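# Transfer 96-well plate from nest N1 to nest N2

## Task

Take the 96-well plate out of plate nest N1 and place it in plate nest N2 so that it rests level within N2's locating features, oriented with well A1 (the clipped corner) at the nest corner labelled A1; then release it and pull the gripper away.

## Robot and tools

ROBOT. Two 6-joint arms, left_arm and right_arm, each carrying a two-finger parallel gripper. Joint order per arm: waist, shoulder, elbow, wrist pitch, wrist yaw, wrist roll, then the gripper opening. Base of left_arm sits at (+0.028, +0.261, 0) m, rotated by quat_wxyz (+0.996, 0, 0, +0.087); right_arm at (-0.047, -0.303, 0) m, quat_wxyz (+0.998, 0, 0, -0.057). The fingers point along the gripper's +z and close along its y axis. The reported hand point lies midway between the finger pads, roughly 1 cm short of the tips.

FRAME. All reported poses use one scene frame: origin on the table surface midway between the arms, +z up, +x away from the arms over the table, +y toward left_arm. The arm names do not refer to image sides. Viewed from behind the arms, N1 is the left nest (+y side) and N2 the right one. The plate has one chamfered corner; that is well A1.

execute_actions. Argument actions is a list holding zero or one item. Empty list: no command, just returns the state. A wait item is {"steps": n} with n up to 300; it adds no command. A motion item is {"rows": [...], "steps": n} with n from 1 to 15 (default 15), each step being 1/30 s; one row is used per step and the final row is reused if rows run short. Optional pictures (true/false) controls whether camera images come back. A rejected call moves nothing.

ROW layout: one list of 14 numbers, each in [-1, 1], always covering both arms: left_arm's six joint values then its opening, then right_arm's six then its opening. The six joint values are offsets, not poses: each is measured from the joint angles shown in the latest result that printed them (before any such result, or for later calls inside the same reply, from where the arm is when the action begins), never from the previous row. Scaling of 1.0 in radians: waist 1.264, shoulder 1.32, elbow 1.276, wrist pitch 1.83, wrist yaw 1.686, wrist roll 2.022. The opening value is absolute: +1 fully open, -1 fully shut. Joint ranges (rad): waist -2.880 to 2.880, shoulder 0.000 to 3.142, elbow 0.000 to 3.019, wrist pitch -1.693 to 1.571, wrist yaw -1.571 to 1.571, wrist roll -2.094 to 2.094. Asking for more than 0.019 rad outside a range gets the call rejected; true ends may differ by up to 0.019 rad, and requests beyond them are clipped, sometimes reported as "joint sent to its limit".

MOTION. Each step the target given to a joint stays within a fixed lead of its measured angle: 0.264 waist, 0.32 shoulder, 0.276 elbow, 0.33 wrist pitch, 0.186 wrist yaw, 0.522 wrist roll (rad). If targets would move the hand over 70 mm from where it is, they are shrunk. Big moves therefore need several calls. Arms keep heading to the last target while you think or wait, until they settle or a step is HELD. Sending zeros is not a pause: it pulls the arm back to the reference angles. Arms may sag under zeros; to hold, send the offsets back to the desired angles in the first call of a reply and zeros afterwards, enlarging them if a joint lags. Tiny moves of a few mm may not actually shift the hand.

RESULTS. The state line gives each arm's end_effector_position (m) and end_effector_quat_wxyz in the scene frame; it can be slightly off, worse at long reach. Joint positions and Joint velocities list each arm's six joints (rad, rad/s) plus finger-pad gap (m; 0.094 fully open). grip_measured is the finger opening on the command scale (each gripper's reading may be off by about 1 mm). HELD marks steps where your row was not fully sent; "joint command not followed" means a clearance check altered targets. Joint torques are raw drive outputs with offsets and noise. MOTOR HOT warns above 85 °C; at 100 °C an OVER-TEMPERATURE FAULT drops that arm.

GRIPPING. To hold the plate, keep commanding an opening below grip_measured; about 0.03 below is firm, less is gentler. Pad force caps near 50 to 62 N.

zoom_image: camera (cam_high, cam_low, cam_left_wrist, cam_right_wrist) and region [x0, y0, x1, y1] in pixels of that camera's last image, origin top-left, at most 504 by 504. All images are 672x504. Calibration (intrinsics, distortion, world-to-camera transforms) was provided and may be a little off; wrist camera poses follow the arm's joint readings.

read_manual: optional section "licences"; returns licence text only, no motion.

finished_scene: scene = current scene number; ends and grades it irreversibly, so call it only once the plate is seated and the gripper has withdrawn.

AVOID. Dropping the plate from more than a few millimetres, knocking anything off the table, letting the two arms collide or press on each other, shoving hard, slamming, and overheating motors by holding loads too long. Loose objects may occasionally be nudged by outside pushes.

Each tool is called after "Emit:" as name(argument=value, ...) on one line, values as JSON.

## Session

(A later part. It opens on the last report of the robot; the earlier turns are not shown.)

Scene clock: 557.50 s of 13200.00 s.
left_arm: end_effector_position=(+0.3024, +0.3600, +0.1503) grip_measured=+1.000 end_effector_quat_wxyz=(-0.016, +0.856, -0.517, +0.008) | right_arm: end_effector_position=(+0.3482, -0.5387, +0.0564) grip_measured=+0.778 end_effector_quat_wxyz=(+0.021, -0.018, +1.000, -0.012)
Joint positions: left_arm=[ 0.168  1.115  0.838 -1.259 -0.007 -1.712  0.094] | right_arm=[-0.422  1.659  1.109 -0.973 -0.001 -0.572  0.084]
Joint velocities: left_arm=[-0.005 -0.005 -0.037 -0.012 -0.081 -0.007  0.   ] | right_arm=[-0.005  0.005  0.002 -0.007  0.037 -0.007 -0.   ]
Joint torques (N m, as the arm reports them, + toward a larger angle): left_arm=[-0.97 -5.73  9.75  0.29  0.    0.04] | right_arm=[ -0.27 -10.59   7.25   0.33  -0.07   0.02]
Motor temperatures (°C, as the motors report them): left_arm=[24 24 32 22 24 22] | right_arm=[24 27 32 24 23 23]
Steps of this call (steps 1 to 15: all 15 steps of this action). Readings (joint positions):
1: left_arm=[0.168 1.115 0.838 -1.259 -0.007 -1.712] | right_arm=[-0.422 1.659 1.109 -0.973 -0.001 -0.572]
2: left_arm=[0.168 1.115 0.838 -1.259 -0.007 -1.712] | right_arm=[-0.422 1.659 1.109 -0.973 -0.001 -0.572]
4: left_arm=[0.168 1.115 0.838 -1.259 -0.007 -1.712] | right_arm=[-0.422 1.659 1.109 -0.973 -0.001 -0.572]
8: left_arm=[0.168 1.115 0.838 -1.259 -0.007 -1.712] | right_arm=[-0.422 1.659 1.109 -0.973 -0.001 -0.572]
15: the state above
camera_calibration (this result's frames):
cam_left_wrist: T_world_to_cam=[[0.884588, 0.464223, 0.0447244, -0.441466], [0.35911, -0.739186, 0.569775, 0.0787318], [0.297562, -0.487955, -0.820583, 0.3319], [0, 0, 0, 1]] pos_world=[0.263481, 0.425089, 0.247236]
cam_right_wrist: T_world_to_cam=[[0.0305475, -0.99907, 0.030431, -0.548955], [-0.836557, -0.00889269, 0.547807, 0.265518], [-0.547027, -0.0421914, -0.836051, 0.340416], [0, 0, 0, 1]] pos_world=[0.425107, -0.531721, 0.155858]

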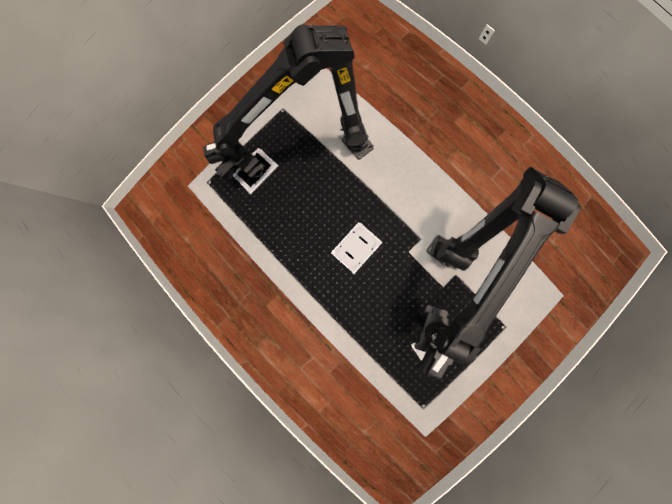

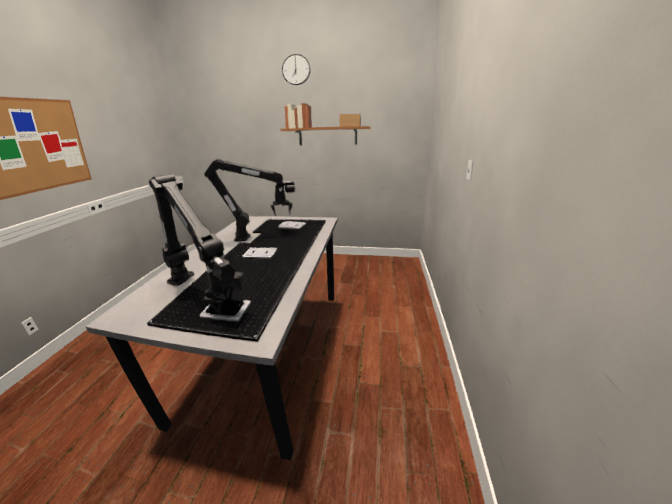

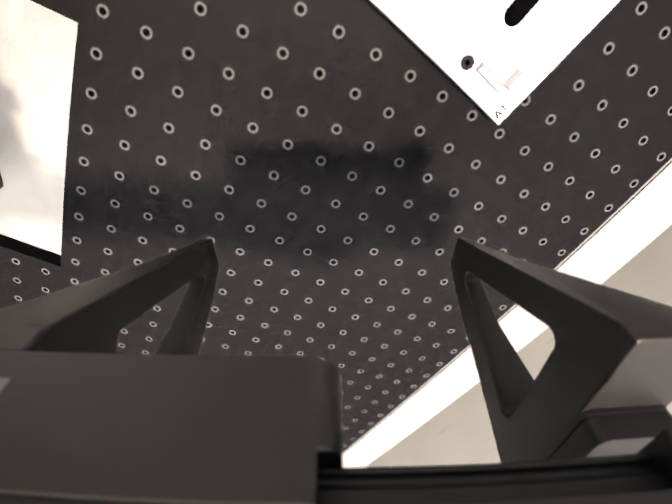

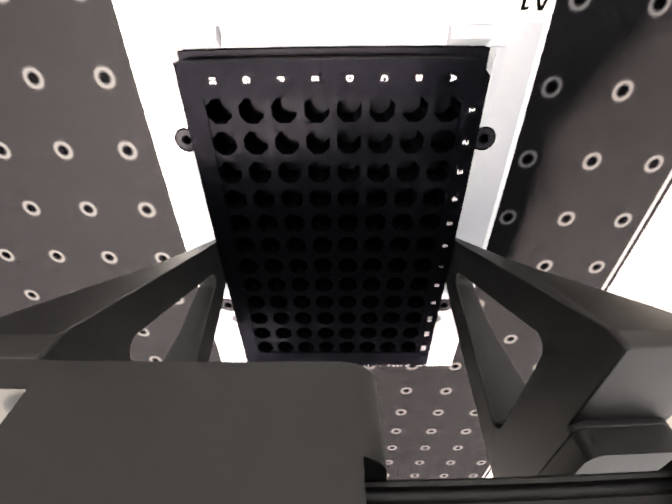

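Emit:
execute_actions(actions=[{"rows": [[0,0.003,0.01,0,0,0,1, 0,0.006,0.0005,0.003,0,0,0.79],[0,0.003,0.01,0,0,0,1, 0,0.006,0.0005,0.003,0,0,0.80],[0,0.003,0.01,0,0,0,1, 0,0.006,0.0005,0.003,0,0,0.815],[0,0.003,0.01,0,0,0,1, 0,0.006,0.0005,0.003,0,0,0.83],[0,0.003,0.01,0,0,0,1, 0,0.006,0.0005,0.003,0,0,0.85],[0,0.003,0.01,0,0,0,1, 0,0.006,0.0005,0.003,0,0,0.87],[0,0.003,0.01,0,0,0,1, 0,0.006,0.0005,0.003,0,0,0.89],[0,0.003,0.01,0,0,0,1, 0,0.006,0.0005,0.003,0,0,0.91],[0,0.003,0.01,0,0,0,1, 0,0.006,0.0005,0.003,0,0,0.93],[0,0.003,0.01,0,0,0,1, 0,0.006,0.0005,0.003,0,0,0.95],[0,0.003,0.01,0,0,0,1, 0,0.006,0.0005,0.003,0,0,0.97],[0,0.003,0.01,0,0,0,1, 0,0.006,0.0005,0.003,0,0,1]], "steps": 15}])

Emit:
zoom_image(camera="cam_right_wrist", region=[130, 0, 330, 160])

Emit:
zoom_image(camera="cam_right_wrist", region=[340, 0, 540, 160])

Emit:
zoom_image(camera="cam_right_wrist", region=[190, 230, 490, 380])

Scene clock: 562.80 s of 13200.00 s.
left_arm: end_effector_position=(+0.3024, +0.3600, +0.1503) grip_measured=+1.000 end_effector_quat_wxyz=(-0.016, +0.856, -0.517, +0.008) | right_arm: end_effector_position=(+0.3482, -0.5387, +0.0564) grip_measured=+1.000 end_effector_quat_wxyz=(+0.021, -0.018, +1.000, -0.012)
Joint positions: left_arm=[ 0.168  1.115  0.838 -1.259 -0.007 -1.712  0.094] | right_arm=[-0.422  1.659  1.109 -0.973 -0.001 -0.572  0.094]
Joint velocities: left_arm=[-0.024 -0.015 -0.012 -0.007 -0.007  0.051  0.   ] | right_arm=[-0.005 -0.015 -0.007 -0.007 -0.081  0.007  0.   ]
Joint torques (N m, as the arm reports them, + toward a larger angle): left_arm=[-0.99 -5.37 10.88  0.3   0.01  0.04] | right_arm=[  0.31 -10.84   7.45   0.27  -0.08   0.03]
Motor temperatures (°C, as the motors report them): left_arm=[24 24 32 22 24 22] | right_arm=[24 27 32 24 23 23]
Steps of this call (steps 1 to 15: the robot went on to your last target; steps 16 to 90: nothing new was sent; then 1.80 s passed at rest; steps 91 to 105: all 15 steps of this action). Readings (joint positions):
91: left_arm=[0.168 1.115 0.838 -1.259 -0.007 -1.712] | right_arm=[-0.422 1.659 1.109 -0.973 -0.001 -0.572]
92: left_arm=[0.168 1.115 0.838 -1.259 -0.007 -1.712] | right_arm=[-0.422 1.659 1.109 -0.973 -0.001 -0.572]
94: left_arm=[0.168 1.115 0.838 -1.259 -0.007 -1.712] | right_arm=[-0.422 1.659 1.109 -0.973 -0.001 -0.572]
98: left_arm=[0.168 1.115 0.838 -1.259 -0.007 -1.712] | right_arm=[-0.422 1.659 1.109 -0.973 -0.001 -0.572]
105: the state above
camera_calibration (this result's frames):
cam_left_wrist: T_world_to_cam=[[0.884588, 0.464223, 0.0447244, -0.441466], [0.35911, -0.739186, 0.569775, 0.0787318], [0.297562, -0.487955, -0.820583, 0.3319], [0, 0, 0, 1]] pos_world=[0.263481, 0.425089, 0.247236]
cam_right_wrist: T_world_to_cam=[[0.0305475, -0.99907, 0.030431, -0.548955], [-0.836557, -0.00889269, 0.547807, 0.265518], [-0.547027, -0.0421914, -0.836051, 0.340416], [0, 0, 0, 1]] pos_world=[0.425107, -0.531721, 0.155858]

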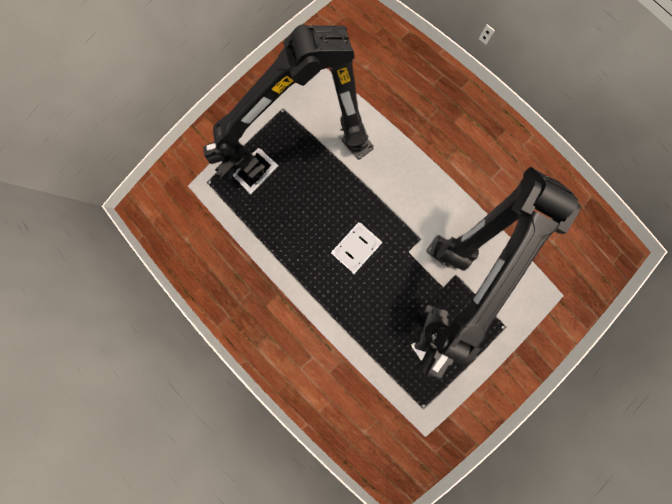

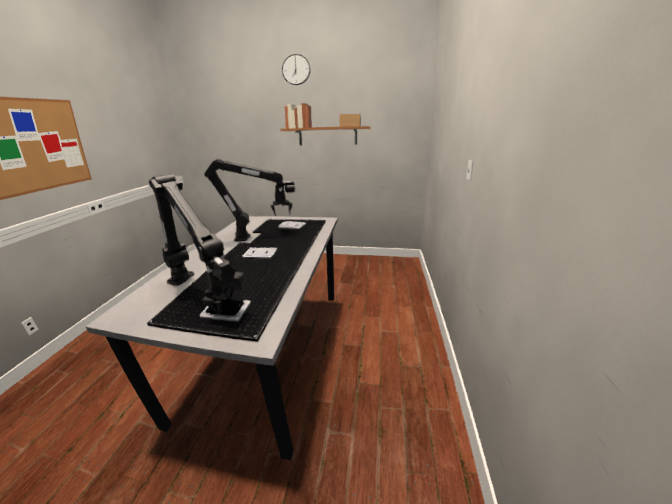

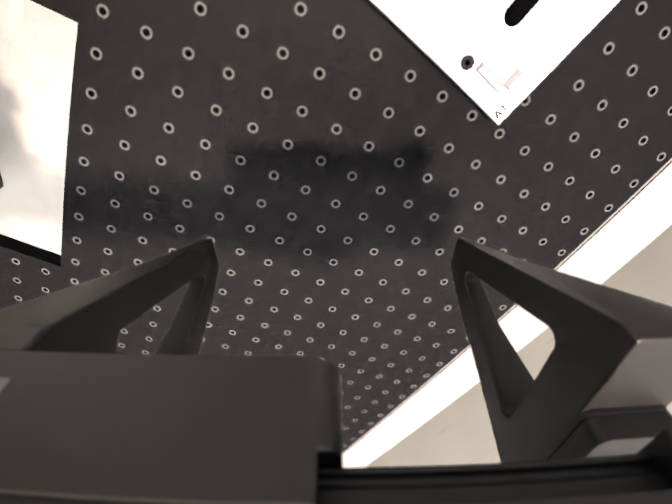

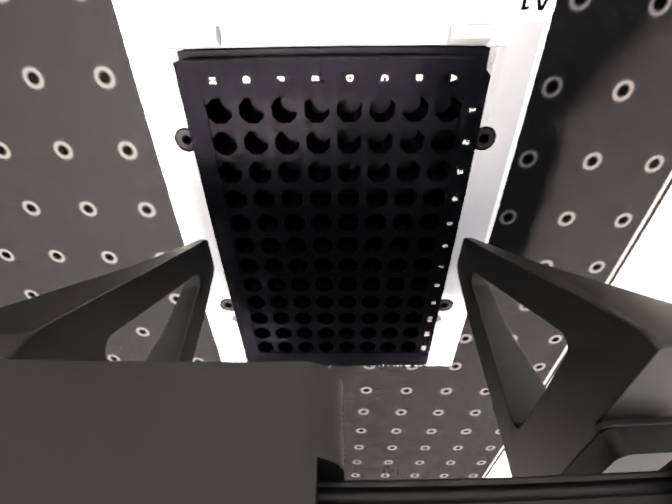

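Region (130, 0, 330, 160) of cam_right_wrist's 672x504 image, scaled by 2.520, with more detail than that image has; it fills the top 403 rows of this view, and the rest is white.

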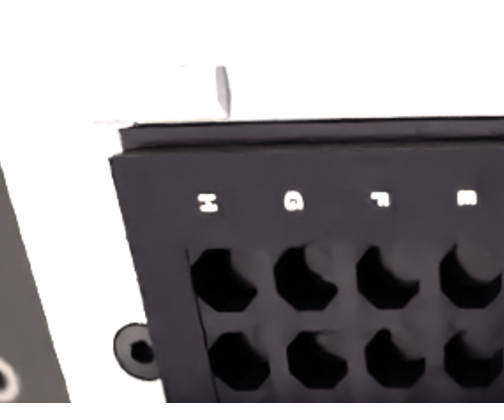

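Region (340, 0, 540, 160) of cam_right_wrist's 672x504 image, scaled by 2.520, with more detail than that image has; it fills the top 403 rows of this view, and the rest is white.

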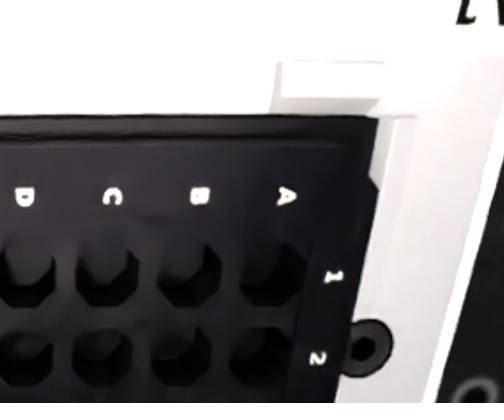

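Region (190, 230, 490, 380) of cam_right_wrist's 672x504 image, scaled by 1.680, with more detail than that image has.

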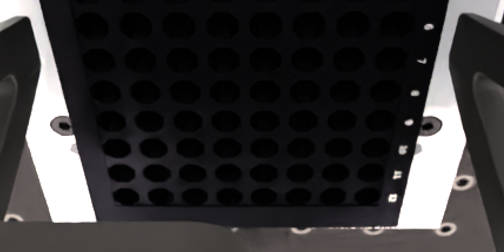

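Emit:
execute_actions(actions=[{"rows": [[0,0.003,0.01,0,0,0,1, 0,0,0.004,0,0,0,1],[0,0.003,0.01,0,0,0,1, 0,-0.005,0.004,-0.003,0,0,1],[0,0.003,0.01,0,0,0,1, 0,-0.0103,0.004,-0.0075,0,0,1],[0,0.003,0.01,0,0,0,1, 0,-0.0142,0.004,-0.0087,0,0,1],[0,0.003,0.01,0,0,0,1, 0,-0.019,0.004,-0.0101,0,0,1],[0,0.003,0.01,0,0,0,1, 0,-0.0247,0.004,-0.0117,0,0,1],[0,0.003,0.01,0,0,0,1, 0,-0.0311,0.004,-0.0136,0,0,1],[0,0.003,0.01,0,0,0,1, 0,-0.0382,0.004,-0.0156,0,0,1],[0,0.003,0.01,0,0,0,1, 0.0018,-0.0458,0.004,-0.0179,0,0,1],[0,0.003,0.01,0,0,0,1, 0.0082,-0.054,0.004,-0.0203,0,0,1],[0,0.003,0.01,0,0,0,1, 0.021,-0.0626,0.004,-0.0228,0,0,1],[0,0.003,0.01,0,0,0,1, 0.0406,-0.0715,0.004,-0.0254,0,0,1],[0,0.003,0.01,0,0,0,1, 0.0666,-0.0807,0.004,-0.028,0,0,1],[0,0.003,0.01,0,0,0,1, 0.0972,-0.09,0.004,-0.0308,0,0,1],[0,0.003,0.01,0,0,0,1, 0.1296,-0.0995,0.004,-0.0335,0,0,1]], "steps": 15}], pictures=false)

Emit:
execute_actions(actions=[{"rows": [[0,0,0,0,0,0,1, 0.117,-0.0375,0.004,-0.0148,0,0,1],[0,0,0,0,0,0,1, 0.1478,-0.0468,0.004,-0.0175,0,0,1],[0,0,0,0,0,0,1, 0.1768,-0.056,0.004,-0.0201,0,0,1],[0,0,0,0,0,0,1, 0.2036,-0.0649,0.004,-0.0227,0,0,1],[0,0,0,0,0,0,1, 0.2276,-0.0735,0.004,-0.0252,0,0,1],[0,0,0,0,0,0,1, 0.2486,-0.0817,0.004,-0.0276,0,0,1],[0,0,0,0,0,0,1, 0.2664,-0.0893,0.004,-0.0299,0,0,1],[0,0,0,0,0,0,1, 0.281,-0.0964,0.004,-0.0319,0,0,1],[0,0,0,0,0,0,1, 0.2924,-0.1028,0.004,-0.0338,0,0,1],[0,0,0,0,0,0,1, 0.3008,-0.1085,0.004,-0.0354,0,0,1],[0,0,0,0,0,0,1, 0.3064,-0.1133,0.004,-0.0368,0,0,1],[0,0,0,0,0,0,1, 0.3098,-0.1172,0.004,-0.038,0,0,1],[0,0,0,0,0,0,1, 0.3114,-0.1201,0.004,-0.0388,0,0,1],[0,0,0,0,0,0,1, 0.3118,-0.1219,0.004,-0.0393,0,0,1],[0,0,0,0,0,0,1, 0.3118,-0.1225,0.004,-0.0395,0,0,1]], "steps": 15}], pictures=false)

Emit:
execute_actions(actions=[{"steps": 10}])

Emit:
zoom_image(camera="cam_low", region=[190, 285, 260, 330])

Emit:
zoom_image(camera="cam_high", region=[220, 140, 290, 200])

Scene clock: 611.27 s of 13200.00 s.
left_arm: end_effector_position=(+0.3024, +0.3600, +0.1503) grip_measured=+1.000 end_effector_quat_wxyz=(-0.016, +0.856, -0.517, +0.008) | right_arm: end_effector_position=(+0.3545, -0.5167, +0.0946) grip_measured=+1.000 end_effector_quat_wxyz=(+0.041, -0.042, +0.998, -0.025)
Joint positions: left_arm=[ 0.168  1.115  0.838 -1.259 -0.007 -1.712  0.094] | right_arm=[-0.373  1.57   1.109 -1.015  0.001 -0.572  0.094]
Joint velocities: left_arm=[-0.024 -0.005  0.007  0.002 -0.022 -0.007  0.   ] | right_arm=[ 0.757 -0.425  0.012 -0.139  0.022  0.037  0.   ]
Joint torques (N m, as the arm reports them, + toward a larger angle): left_arm=[-0.94 -5.35 10.87  0.3   0.    0.04] | right_arm=[  5.62 -11.25   8.32  -0.33  -0.22   0.05]
Motor temperatures (°C, as the motors report them): left_arm=[24 24 33 22 24 22] | right_arm=[24 27 32 24 23 23]
Steps of this call (steps 1 to 15: the robot went on to your last target; steps 16 to 90: nothing new was sent; then 44.97 s passed at rest; steps 91 to 105: all 15 steps of this action). Readings (joint positions):
91: left_arm=[0.168 1.115 0.838 -1.259 -0.007 -1.712] | right_arm=[-0.422 1.659 1.109 -0.973 -0.001 -0.572]
92: left_arm=[0.168 1.115 0.838 -1.259 -0.007 -1.712] | right_arm=[-0.422 1.659 1.109 -0.973 -0.001 -0.572]
94: left_arm=[0.168 1.115 0.838 -1.259 -0.007 -1.712] | right_arm=[-0.422 1.659 1.109 -0.975 -0.001 -0.572]
98: left_arm=[0.168 1.115 0.838 -1.259 -0.007 -1.712] | right_arm=[-0.422 1.649 1.109 -0.986 -0.001 -0.572]
105: the state above

Scene clock: 611.77 s of 13200.00 s.
left_arm: end_effector_position=(+0.3024, +0.3600, +0.1503) grip_measured=+1.000 end_effector_quat_wxyz=(-0.016, +0.856, -0.517, +0.008) | right_arm: end_effector_position=(+0.3923, -0.3388, +0.1573) grip_measured=+1.000 end_effector_quat_wxyz=(+0.088, -0.242, +0.966, -0.029)
Joint positions: left_arm=[ 0.168  1.115  0.838 -1.259 -0.007 -1.712  0.094] | right_arm=[ 0.034  1.418  1.109 -1.075 -0.001 -0.572  0.094]
Joint velocities: left_arm=[ 0.005 -0.005  0.007 -0.017  0.022 -0.007  0.   ] | right_arm=[-0.015 -0.132  0.002 -0.022 -0.037 -0.066  0.   ]
Joint torques (N m, as the arm reports them, + toward a larger angle): left_arm=[-0.94 -5.73  9.75  0.29  0.    0.04] | right_arm=[-1.36 -8.76  8.91  0.02 -0.04  0.04]
Motor temperatures (°C, as the motors report them): left_arm=[24 24 33 22 24 22] | right_arm=[24 27 32 24 23 23]
Steps of this call (steps 1 to 15: all 15 steps of this action). Readings (joint positions):
1: left_arm=[0.168 1.115 0.838 -1.259 -0.007 -1.712] | right_arm=[-0.342 1.556 1.109 -1.020 0.003 -0.572]
2: left_arm=[0.168 1.115 0.838 -1.259 -0.007 -1.712] | right_arm=[-0.304 1.541 1.109 -1.024 0.003 -0.572]
4: left_arm=[0.168 1.115 0.838 -1.259 -0.007 -1.712] | right_arm=[-0.214 1.516 1.109 -1.033 0.003 -0.572]
8: left_arm=[0.168 1.115 0.838 -1.259 -0.007 -1.712] | right_arm=[-0.039 1.474 1.109 -1.052 -0.000 -0.572]
15: the state above

Scene clock: 612.10 s of 13200.00 s.
left_arm: end_effector_position=(+0.3024, +0.3600, +0.1503) grip_measured=+1.000 end_effector_quat_wxyz=(-0.016, +0.856, -0.517, +0.008) | right_arm: end_effector_position=(+0.3916, -0.3396, +0.1597) grip_measured=+1.000 end_effector_quat_wxyz=(+0.090, -0.241, +0.966, -0.030)
Joint positions: left_arm=[ 0.168  1.115  0.838 -1.259 -0.007 -1.712  0.094] | right_arm=[ 0.032  1.412  1.109 -1.077 -0.    -0.572  0.094]
Joint velocities: left_arm=[ 0.005 -0.005 -0.017  0.002  0.007  0.022  0.   ] | right_arm=[-0.005  0.005 -0.017  0.007  0.095 -0.007  0.   ]
Joint torques (N m, as the arm reports them, + toward a larger angle): left_arm=[-0.92 -5.71  9.74  0.3   0.01  0.04] | right_arm=[-0.42 -9.41  9.05 -0.17 -0.01  0.04]
Motor temperatures (°C, as the motors report them): left_arm=[24 24 33 22 24 22] | right_arm=[24 27 32 24 23 23]
Steps of this call (steps 1 to 10: the robot went on to your last target). Readings (joint positions):
1: left_arm=[0.168 1.115 0.838 -1.259 -0.007 -1.712] | right_arm=[0.034 1.415 1.109 -1.076 -0.000 -0.572]
2: left_arm=[0.168 1.115 0.838 -1.259 -0.007 -1.712] | right_arm=[0.033 1.412 1.109 -1.076 -0.000 -0.572]
4: left_arm=[0.168 1.115 0.838 -1.259 -0.007 -1.712] | right_arm=[0.032 1.412 1.109 -1.076 -0.000 -0.572]
8: left_arm=[0.168 1.115 0.838 -1.259 -0.007 -1.712] | right_arm=[0.032 1.412 1.109 -1.077 -0.000 -0.572]
10: the state above
camera_calibration (this result's frames):
cam_left_wrist: T_world_to_cam=[[0.884588, 0.464223, 0.0447244, -0.441466], [0.35911, -0.739186, 0.569775, 0.0787318], [0.297562, -0.487955, -0.820583, 0.3319], [0, 0, 0, 1]] pos_world=[0.263481, 0.425089, 0.247236]
cam_right_wrist: T_world_to_cam=[[0.456289, -0.883308, 0.107551, -0.494282], [-0.818401, -0.369137, 0.440405, 0.134685], [-0.349312, -0.288972, -0.891334, 0.306591], [0, 0, 0, 1]] pos_world=[0.442858, -0.29829, 0.26712]

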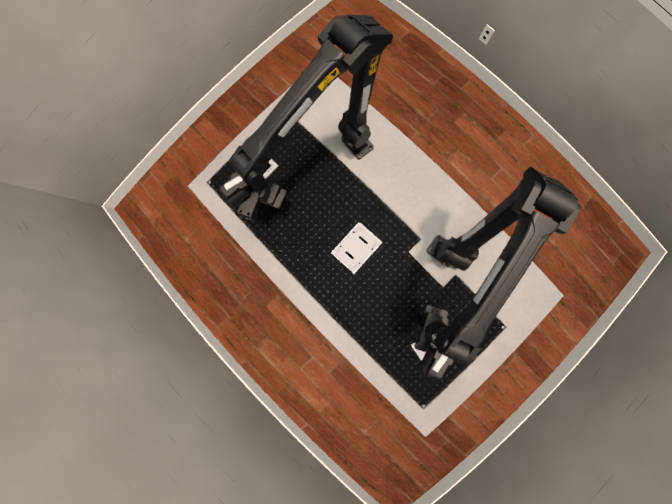

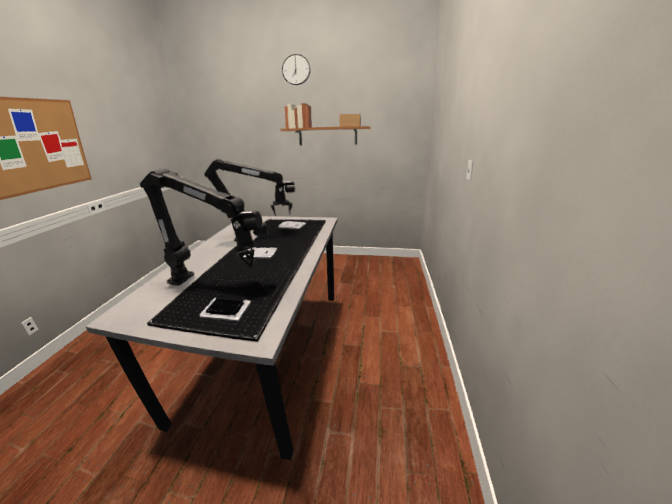

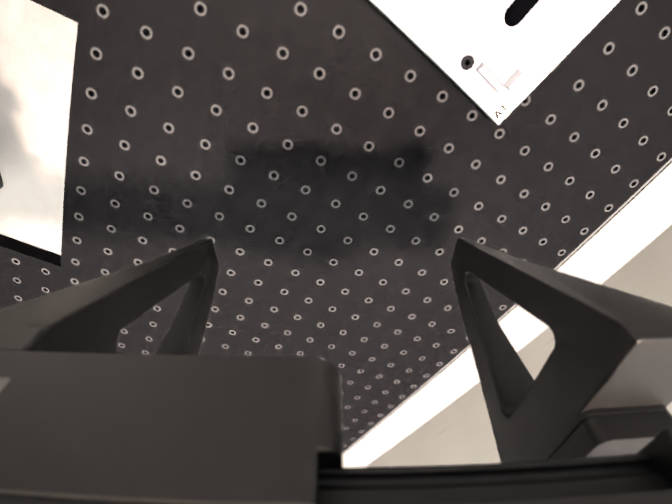

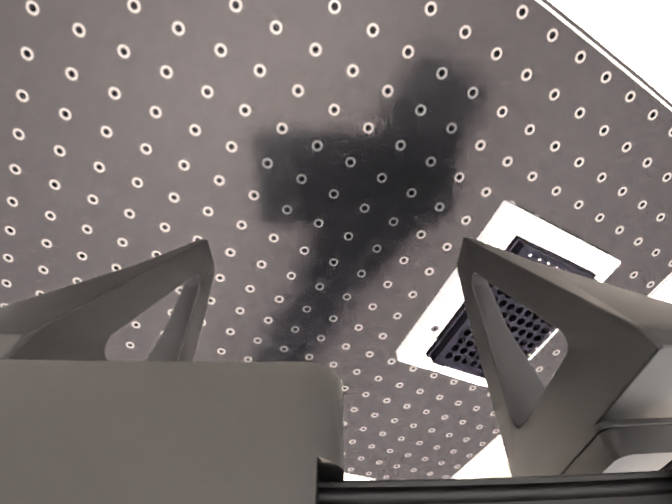

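Region (190, 285, 260, 330) of cam_low's 672x504 image, scaled by 7.200, with more detail than that image has; it fills the top 324 rows of this view, and the rest is white.

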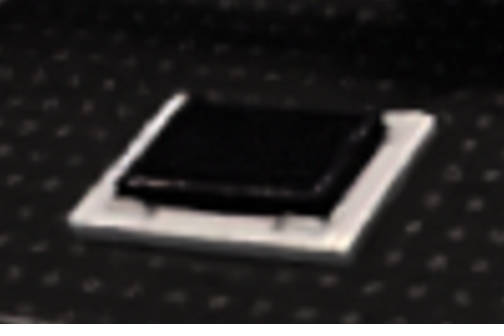

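Region (220, 140, 290, 200) of cam_high's 672x504 image, scaled by 7.200, with more detail than that image has; it fills the top 432 rows of this view, and the rest is white.

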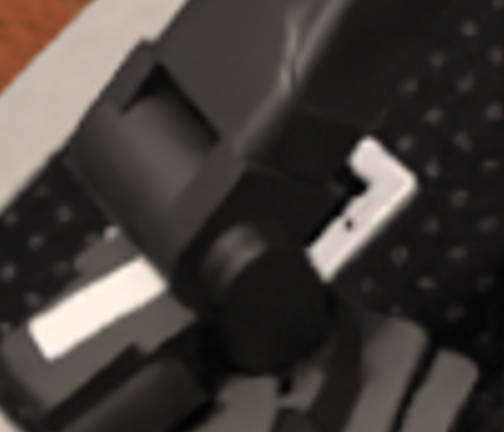

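Emit:
zoom_image(camera="cam_right_wrist", region=[390, 190, 630, 400])

Emit:
zoom_image(camera="cam_right_wrist", region=[400, 290, 500, 390])

Emit:
zoom_image(camera="cam_right_wrist", region=[480, 200, 620, 300])

Region (390, 190, 630, 400) of cam_right_wrist's 672x504 image, scaled by 2.100, with more detail than that image has; it fills the top 441 rows of this view, and the rest is white.

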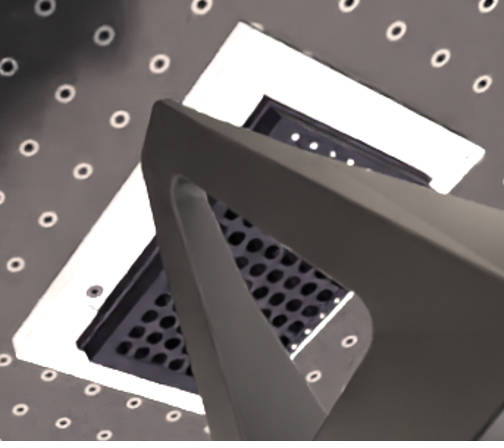

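Region (400, 290, 500, 390) of cam_right_wrist's 672x504 image, scaled by 5.040, with more detail than that image has.

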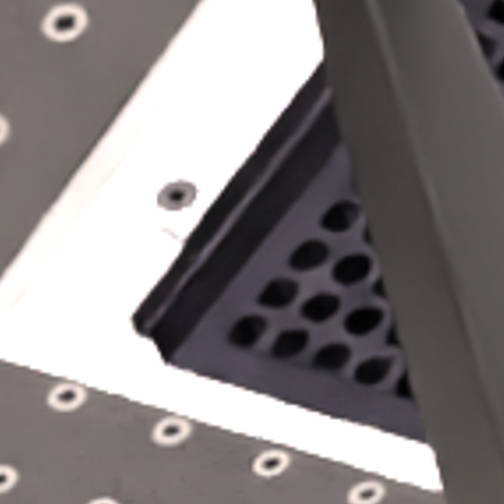

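Region (480, 200, 620, 300) of cam_right_wrist's 672x504 image, scaled by 3.600, with more detail than that image has; it fills the top 360 rows of this view, and the rest is white.

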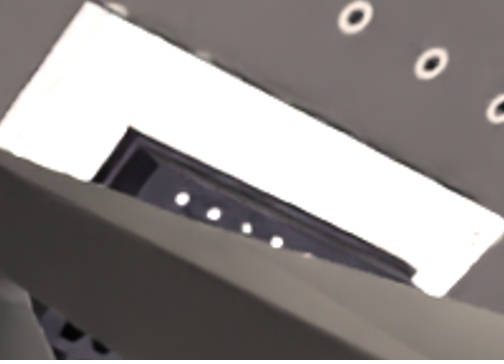

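Emit:
zoom_image(camera="cam_right_wrist", region=[420, 320, 464, 364])

Region (420, 320, 464, 364) of cam_right_wrist's 672x504 image, scaled by 11.455, with more detail than that image has.

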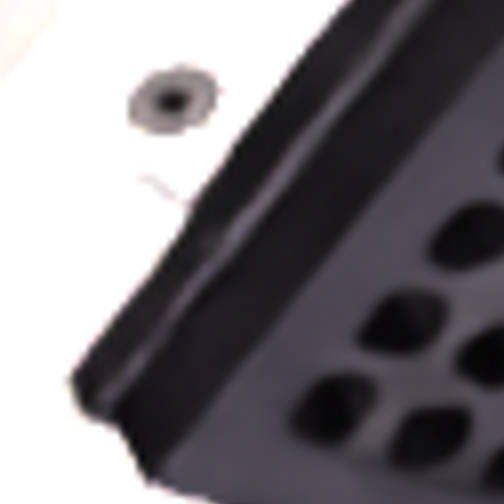

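Emit:
zoom_image(camera="cam_right_wrist", region=[392, 310, 452, 370])

Region (392, 310, 452, 370) of cam_right_wrist's 672x504 image, scaled by 8.400, with more detail than that image has.

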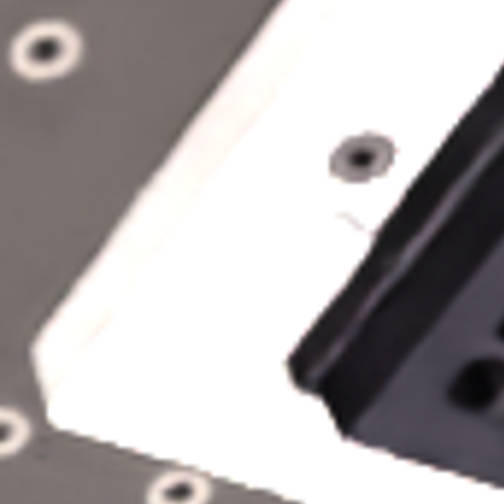

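Emit:
execute_actions(actions=[{"rows": [[0,0.003,0.01,0,0,0,1, 0,0,0.004,0,0,0,-0.9]], "steps": 15}])

Emit:
zoom_image(camera="cam_right_wrist", region=[440, 190, 630, 340])

Emit:
zoom_image(camera="cam_right_wrist", region=[470, 200, 540, 270])

Scene clock: 635.70 s of 13200.00 s.
left_arm: end_effector_position=(+0.3024, +0.3600, +0.1503) grip_measured=+1.000 end_effector_quat_wxyz=(-0.016, +0.856, -0.517, +0.008) | right_arm: end_effector_position=(+0.3916, -0.3396, +0.1597) grip_measured=-0.898 end_effector_quat_wxyz=(+0.090, -0.241, +0.966, -0.030)
Joint positions: left_arm=[ 0.168  1.115  0.838 -1.259 -0.007 -1.712  0.094] | right_arm=[ 0.032  1.412  1.109 -1.077 -0.    -0.572  0.005]
Joint velocities: left_arm=[-0.005  0.005  0.002 -0.012  0.007 -0.066  0.   ] | right_arm=[-0.015  0.005 -0.007  0.007 -0.037  0.037  0.   ]
Joint torques (N m, as the arm reports them, + toward a larger angle): left_arm=[-0.95 -5.36 10.88  0.31  0.01  0.04] | right_arm=[ 0.23 -9.25  8.94  0.33 -0.08  0.04]
Motor temperatures (°C, as the motors report them): left_arm=[24 24 32 22 24 22] | right_arm=[24 27 33 24 23 23]
Steps of this call (steps 1 to 15: the robot went on to your last target; steps 16 to 90: nothing new was sent; then 20.10 s passed at rest; steps 91 to 105: all 15 steps of this action). Readings (joint positions):
91: left_arm=[0.168 1.115 0.838 -1.259 -0.007 -1.712] | right_arm=[0.032 1.412 1.109 -1.077 -0.000 -0.572]
92: left_arm=[0.168 1.115 0.838 -1.259 -0.007 -1.712] | right_arm=[0.032 1.412 1.109 -1.077 -0.000 -0.572]
94: left_arm=[0.168 1.115 0.838 -1.259 -0.007 -1.712] | right_arm=[0.032 1.412 1.109 -1.077 -0.000 -0.572]
98: left_arm=[0.168 1.115 0.838 -1.259 -0.007 -1.712] | right_arm=[0.032 1.412 1.109 -1.077 -0.000 -0.572]
105: the state above
camera_calibration (this result's frames):
cam_left_wrist: T_world_to_cam=[[0.884588, 0.464223, 0.0447244, -0.441466], [0.35911, -0.739186, 0.569775, 0.0787318], [0.297562, -0.487955, -0.820583, 0.3319], [0, 0, 0, 1]] pos_world=[0.263481, 0.425089, 0.247236]
cam_right_wrist: T_world_to_cam=[[0.456289, -0.883308, 0.107551, -0.494282], [-0.818401, -0.369137, 0.440405, 0.134685], [-0.349312, -0.288972, -0.891334, 0.306591], [0, 0, 0, 1]] pos_world=[0.442858, -0.29829, 0.26712]

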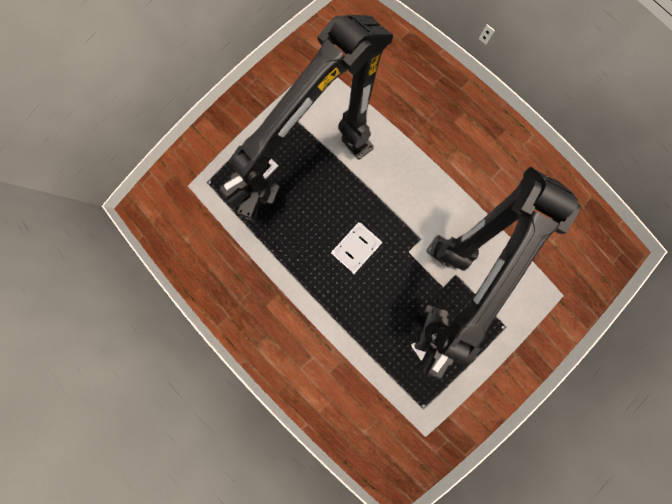

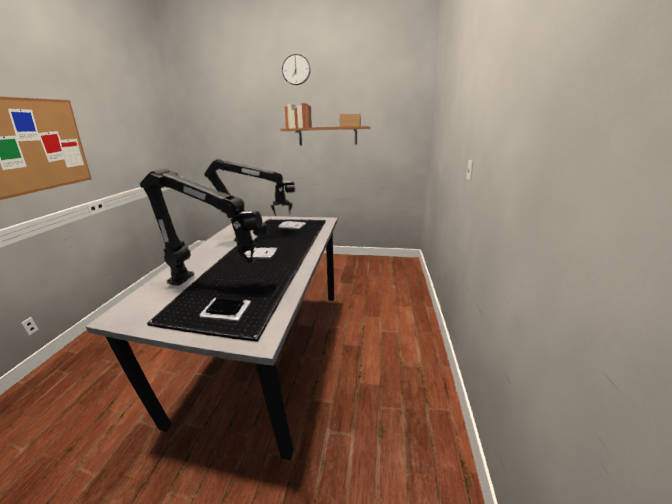

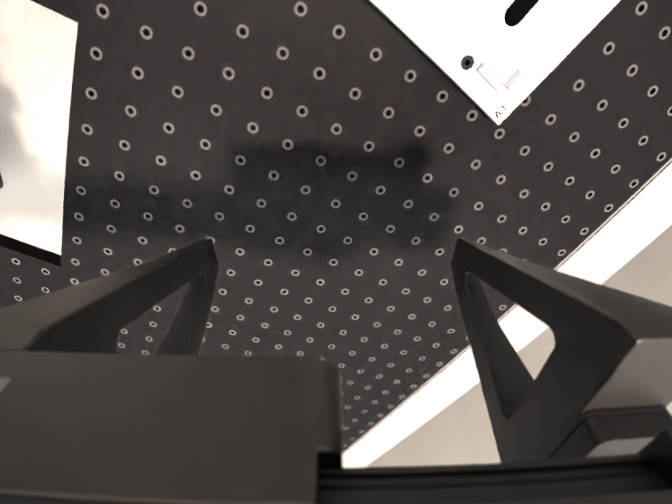

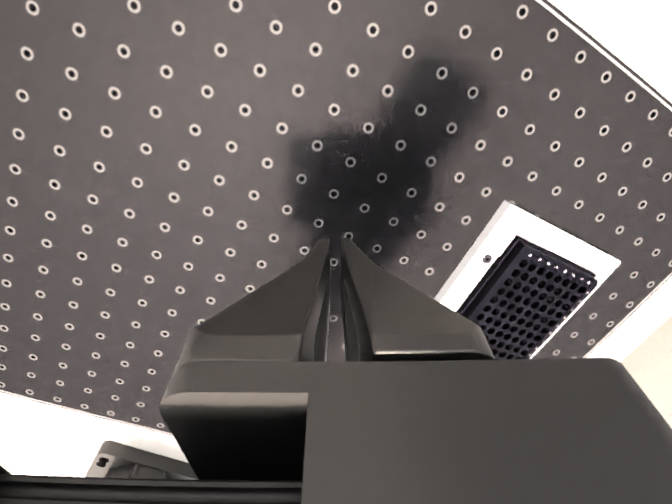

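Region (440, 190, 630, 340) of cam_right_wrist's 672x504 image, scaled by 2.653, with more detail than that image has; it fills the top 398 rows of this view, and the rest is white.

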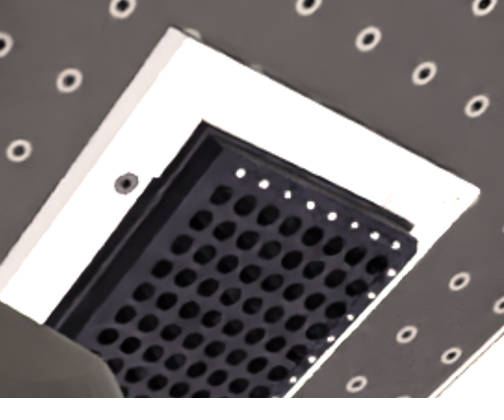

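Region (470, 200, 540, 270) of cam_right_wrist's 672x504 image, scaled by 7.200, with more detail than that image has.

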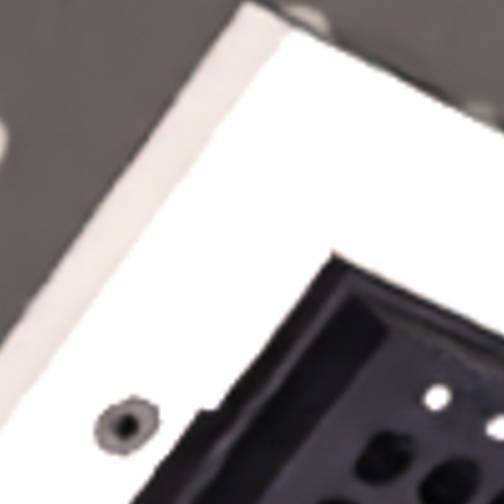

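Emit:
execute_actions(actions=[{"rows": [[0,0.003,0.01,0,0,0,1, 0,0,0.004,0,0,0.006,-0.9],[0,0.003,0.01,0,0,0,1, 0,0,0.004,0,0,0.02,-0.9],[0,0.003,0.01,0,0,0,1, 0,0,0.004,0,0,0.04,-0.9],[0,0.003,0.01,0,0,0,1, 0,0,0.004,0,0,0.065,-0.9],[0,0.003,0.01,0,0,0,1, 0,0,0.004,0,0,0.094,-0.9],[0,0.003,0.01,0,0,0,1, 0,0,0.004,0,0,0.125,-0.9],[0,0.003,0.01,0,0,0,1, 0,0,0.004,0,0,0.156,-0.9],[0,0.003,0.01,0,0,0,1, 0,0,0.004,0,0,0.185,-0.9],[0,0.003,0.01,0,0,0,1, 0,0,0.004,0,0,0.21,-0.9],[0,0.003,0.01,0,0,0,1, 0,0,0.004,0,0,0.23,-0.9],[0,0.003,0.01,0,0,0,1, 0,0,0.004,0,0,0.244,-0.9],[0,0.003,0.01,0,0,0,1, 0,0,0.004,0,0,0.25,-0.9]], "steps": 15}], pictures=false)

Emit:
execute_actions(actions=[{"steps": 15}])

Scene clock: 646.57 s of 13200.00 s.
left_arm: end_effector_position=(+0.3024, +0.3600, +0.1503) grip_measured=+1.000 end_effector_quat_wxyz=(-0.016, +0.856, -0.517, +0.008) | right_arm: end_effector_position=(+0.3916, -0.3396, +0.1597) grip_measured=-0.898 end_effector_quat_wxyz=(+0.095, -0.033, +0.995, -0.011)
Joint positions: left_arm=[ 0.168  1.115  0.838 -1.259 -0.007 -1.712  0.094] | right_arm=[ 0.032  1.412  1.109 -1.077 -0.    -0.149  0.005]
Joint velocities: left_arm=[-0.015 -0.005  0.002 -0.002 -0.022  0.007  0.   ] | right_arm=[-0.005  0.005 -0.017  0.017 -0.051  0.462 -0.001]
Joint torques (N m, as the arm reports them, + toward a larger angle): left_arm=[-0.93 -5.39 10.87  0.31  0.    0.04] | right_arm=[ 0.32 -9.27  8.93  0.33 -0.04  0.12]
Motor temperatures (°C, as the motors report them): left_arm=[24 24 33 22 24 22] | right_arm=[24 27 33 24 23 23]
Steps of this call (steps 1 to 15: the robot went on to your last target; steps 16 to 90: nothing new was sent; then 7.37 s passed at rest; steps 91 to 105: all 15 steps of this action). Readings (joint positions):
91: left_arm=[0.168 1.115 0.838 -1.259 -0.007 -1.712] | right_arm=[0.032 1.412 1.109 -1.077 -0.000 -0.571]
92: left_arm=[0.168 1.115 0.838 -1.259 -0.007 -1.712] | right_arm=[0.032 1.412 1.109 -1.077 -0.000 -0.566]
94: left_arm=[0.168 1.115 0.838 -1.259 -0.007 -1.712] | right_arm=[0.032 1.412 1.109 -1.077 -0.000 -0.535]
98: left_arm=[0.168 1.115 0.838 -1.259 -0.007 -1.712] | right_arm=[0.032 1.412 1.109 -1.077 -0.000 -0.390]
105: the state above

Scene clock: 647.07 s of 13200.00 s.
left_arm: end_effector_position=(+0.3024, +0.3600, +0.1503) grip_measured=+1.000 end_effector_quat_wxyz=(-0.016, +0.856, -0.517, +0.008) | right_arm: end_effector_position=(+0.3916, -0.3396, +0.1597) grip_measured=-0.898 end_effector_quat_wxyz=(+0.095, +0.002, +0.995, -0.007)
Joint positions: left_arm=[ 0.168  1.115  0.838 -1.259 -0.007 -1.712  0.094] | right_arm=[ 0.032  1.412  1.109 -1.077 -0.    -0.077  0.005]
Joint velocities: left_arm=[-0.005 -0.005  0.007  0.007  0.022 -0.007  0.   ] | right_arm=[-0.005 -0.024 -0.002 -0.017  0.007 -0.007 -0.001]
Joint torques (N m, as the arm reports them, + toward a larger angle): left_arm=[-0.92 -5.34 10.89  0.29  0.01  0.04] | right_arm=[ 0.25 -9.22  8.94  0.32 -0.04  0.08]
Motor temperatures (°C, as the motors report them): left_arm=[24 24 33 22 24 22] | right_arm=[24 27 33 24 23 23]
Steps of this call (steps 1 to 15: the robot went on to your last target). Readings (joint positions):
1: left_arm=[0.168 1.115 0.838 -1.259 -0.007 -1.712] | right_arm=[0.032 1.412 1.109 -1.077 -0.000 -0.134]
2: left_arm=[0.168 1.115 0.838 -1.259 -0.007 -1.712] | right_arm=[0.032 1.412 1.109 -1.077 -0.000 -0.122]
4: left_arm=[0.168 1.115 0.838 -1.259 -0.007 -1.712] | right_arm=[0.032 1.412 1.109 -1.077 -0.000 -0.105]
8: left_arm=[0.168 1.115 0.838 -1.259 -0.007 -1.712] | right_arm=[0.032 1.412 1.109 -1.077 -0.000 -0.087]
15: the state above
camera_calibration (this result's frames):
cam_left_wrist: T_world_to_cam=[[0.884588, 0.464223, 0.0447244, -0.441466], [0.35911, -0.739186, 0.569775, 0.0787318], [0.297562, -0.487955, -0.820583, 0.3319], [0, 0, 0, 1]] pos_world=[0.263481, 0.425089, 0.247236]
cam_right_wrist: T_world_to_cam=[[-0.0111411, -0.999752, 0.0192972, -0.336682], [-0.908697, 0.0181765, 0.41706, 0.30532], [-0.417307, -0.0128888, -0.908674, 0.429756], [0, 0, 0, 1]] pos_world=[0.453033, -0.336608, 0.269669]

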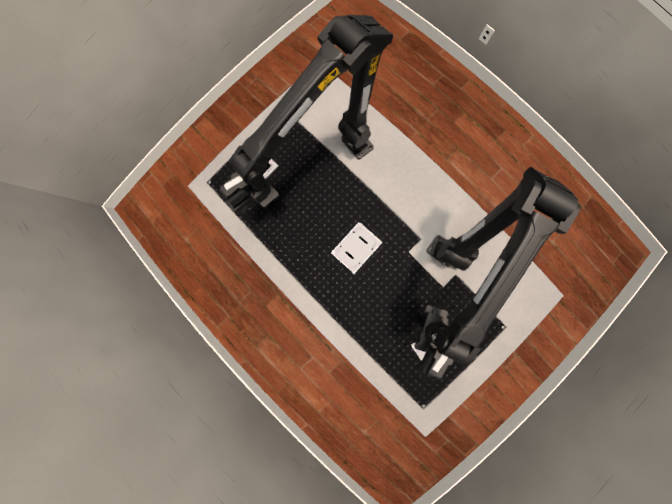

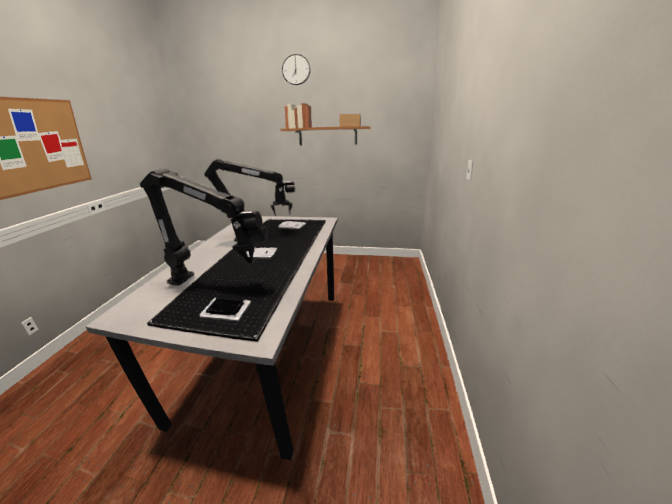

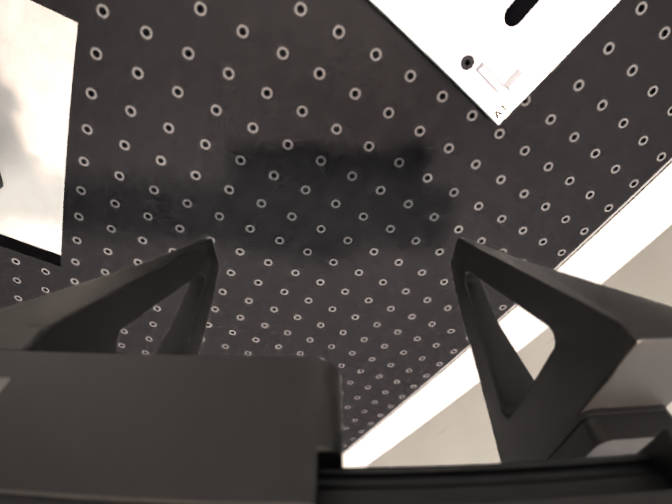

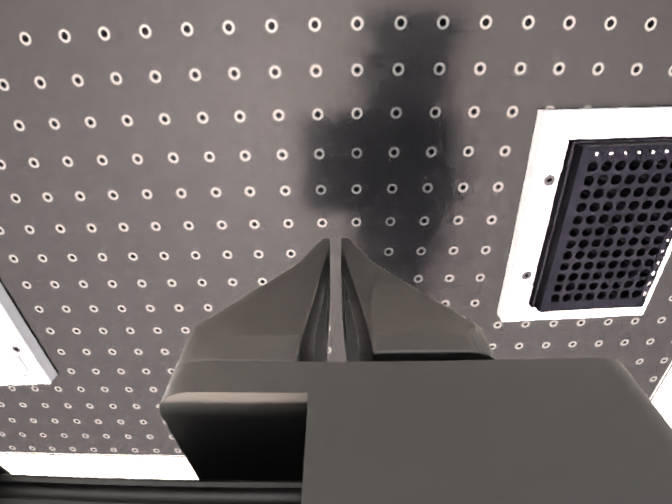

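Emit:
zoom_image(camera="cam_right_wrist", region=[490, 100, 672, 330])

Emit:
zoom_image(camera="cam_right_wrist", region=[495, 255, 565, 325])

Emit:
zoom_image(camera="cam_right_wrist", region=[520, 130, 590, 200])

Region (490, 100, 672, 330) of cam_right_wrist's 672x504 image, scaled by 2.191, with more detail than that image has; it fills the left 399 columns of this view, and the rest is white.

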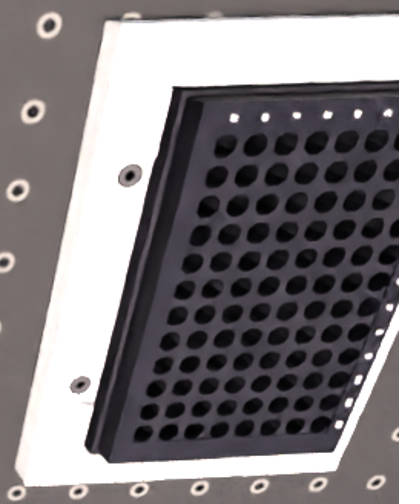

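Region (495, 255, 565, 325) of cam_right_wrist's 672x504 image, scaled by 7.200, with more detail than that image has.

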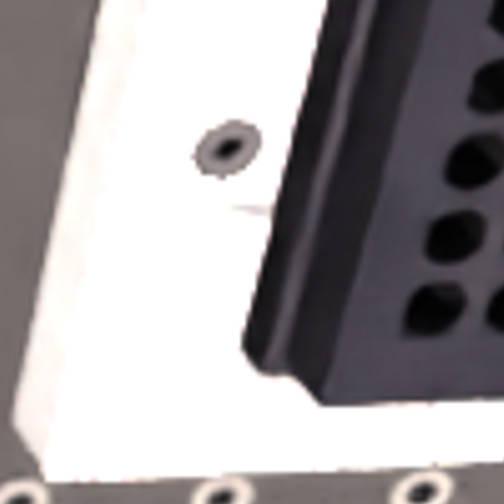

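Region (520, 130, 590, 200) of cam_right_wrist's 672x504 image, scaled by 7.200, with more detail than that image has.

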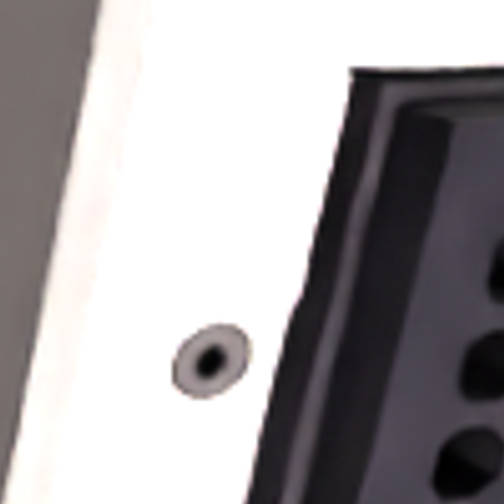

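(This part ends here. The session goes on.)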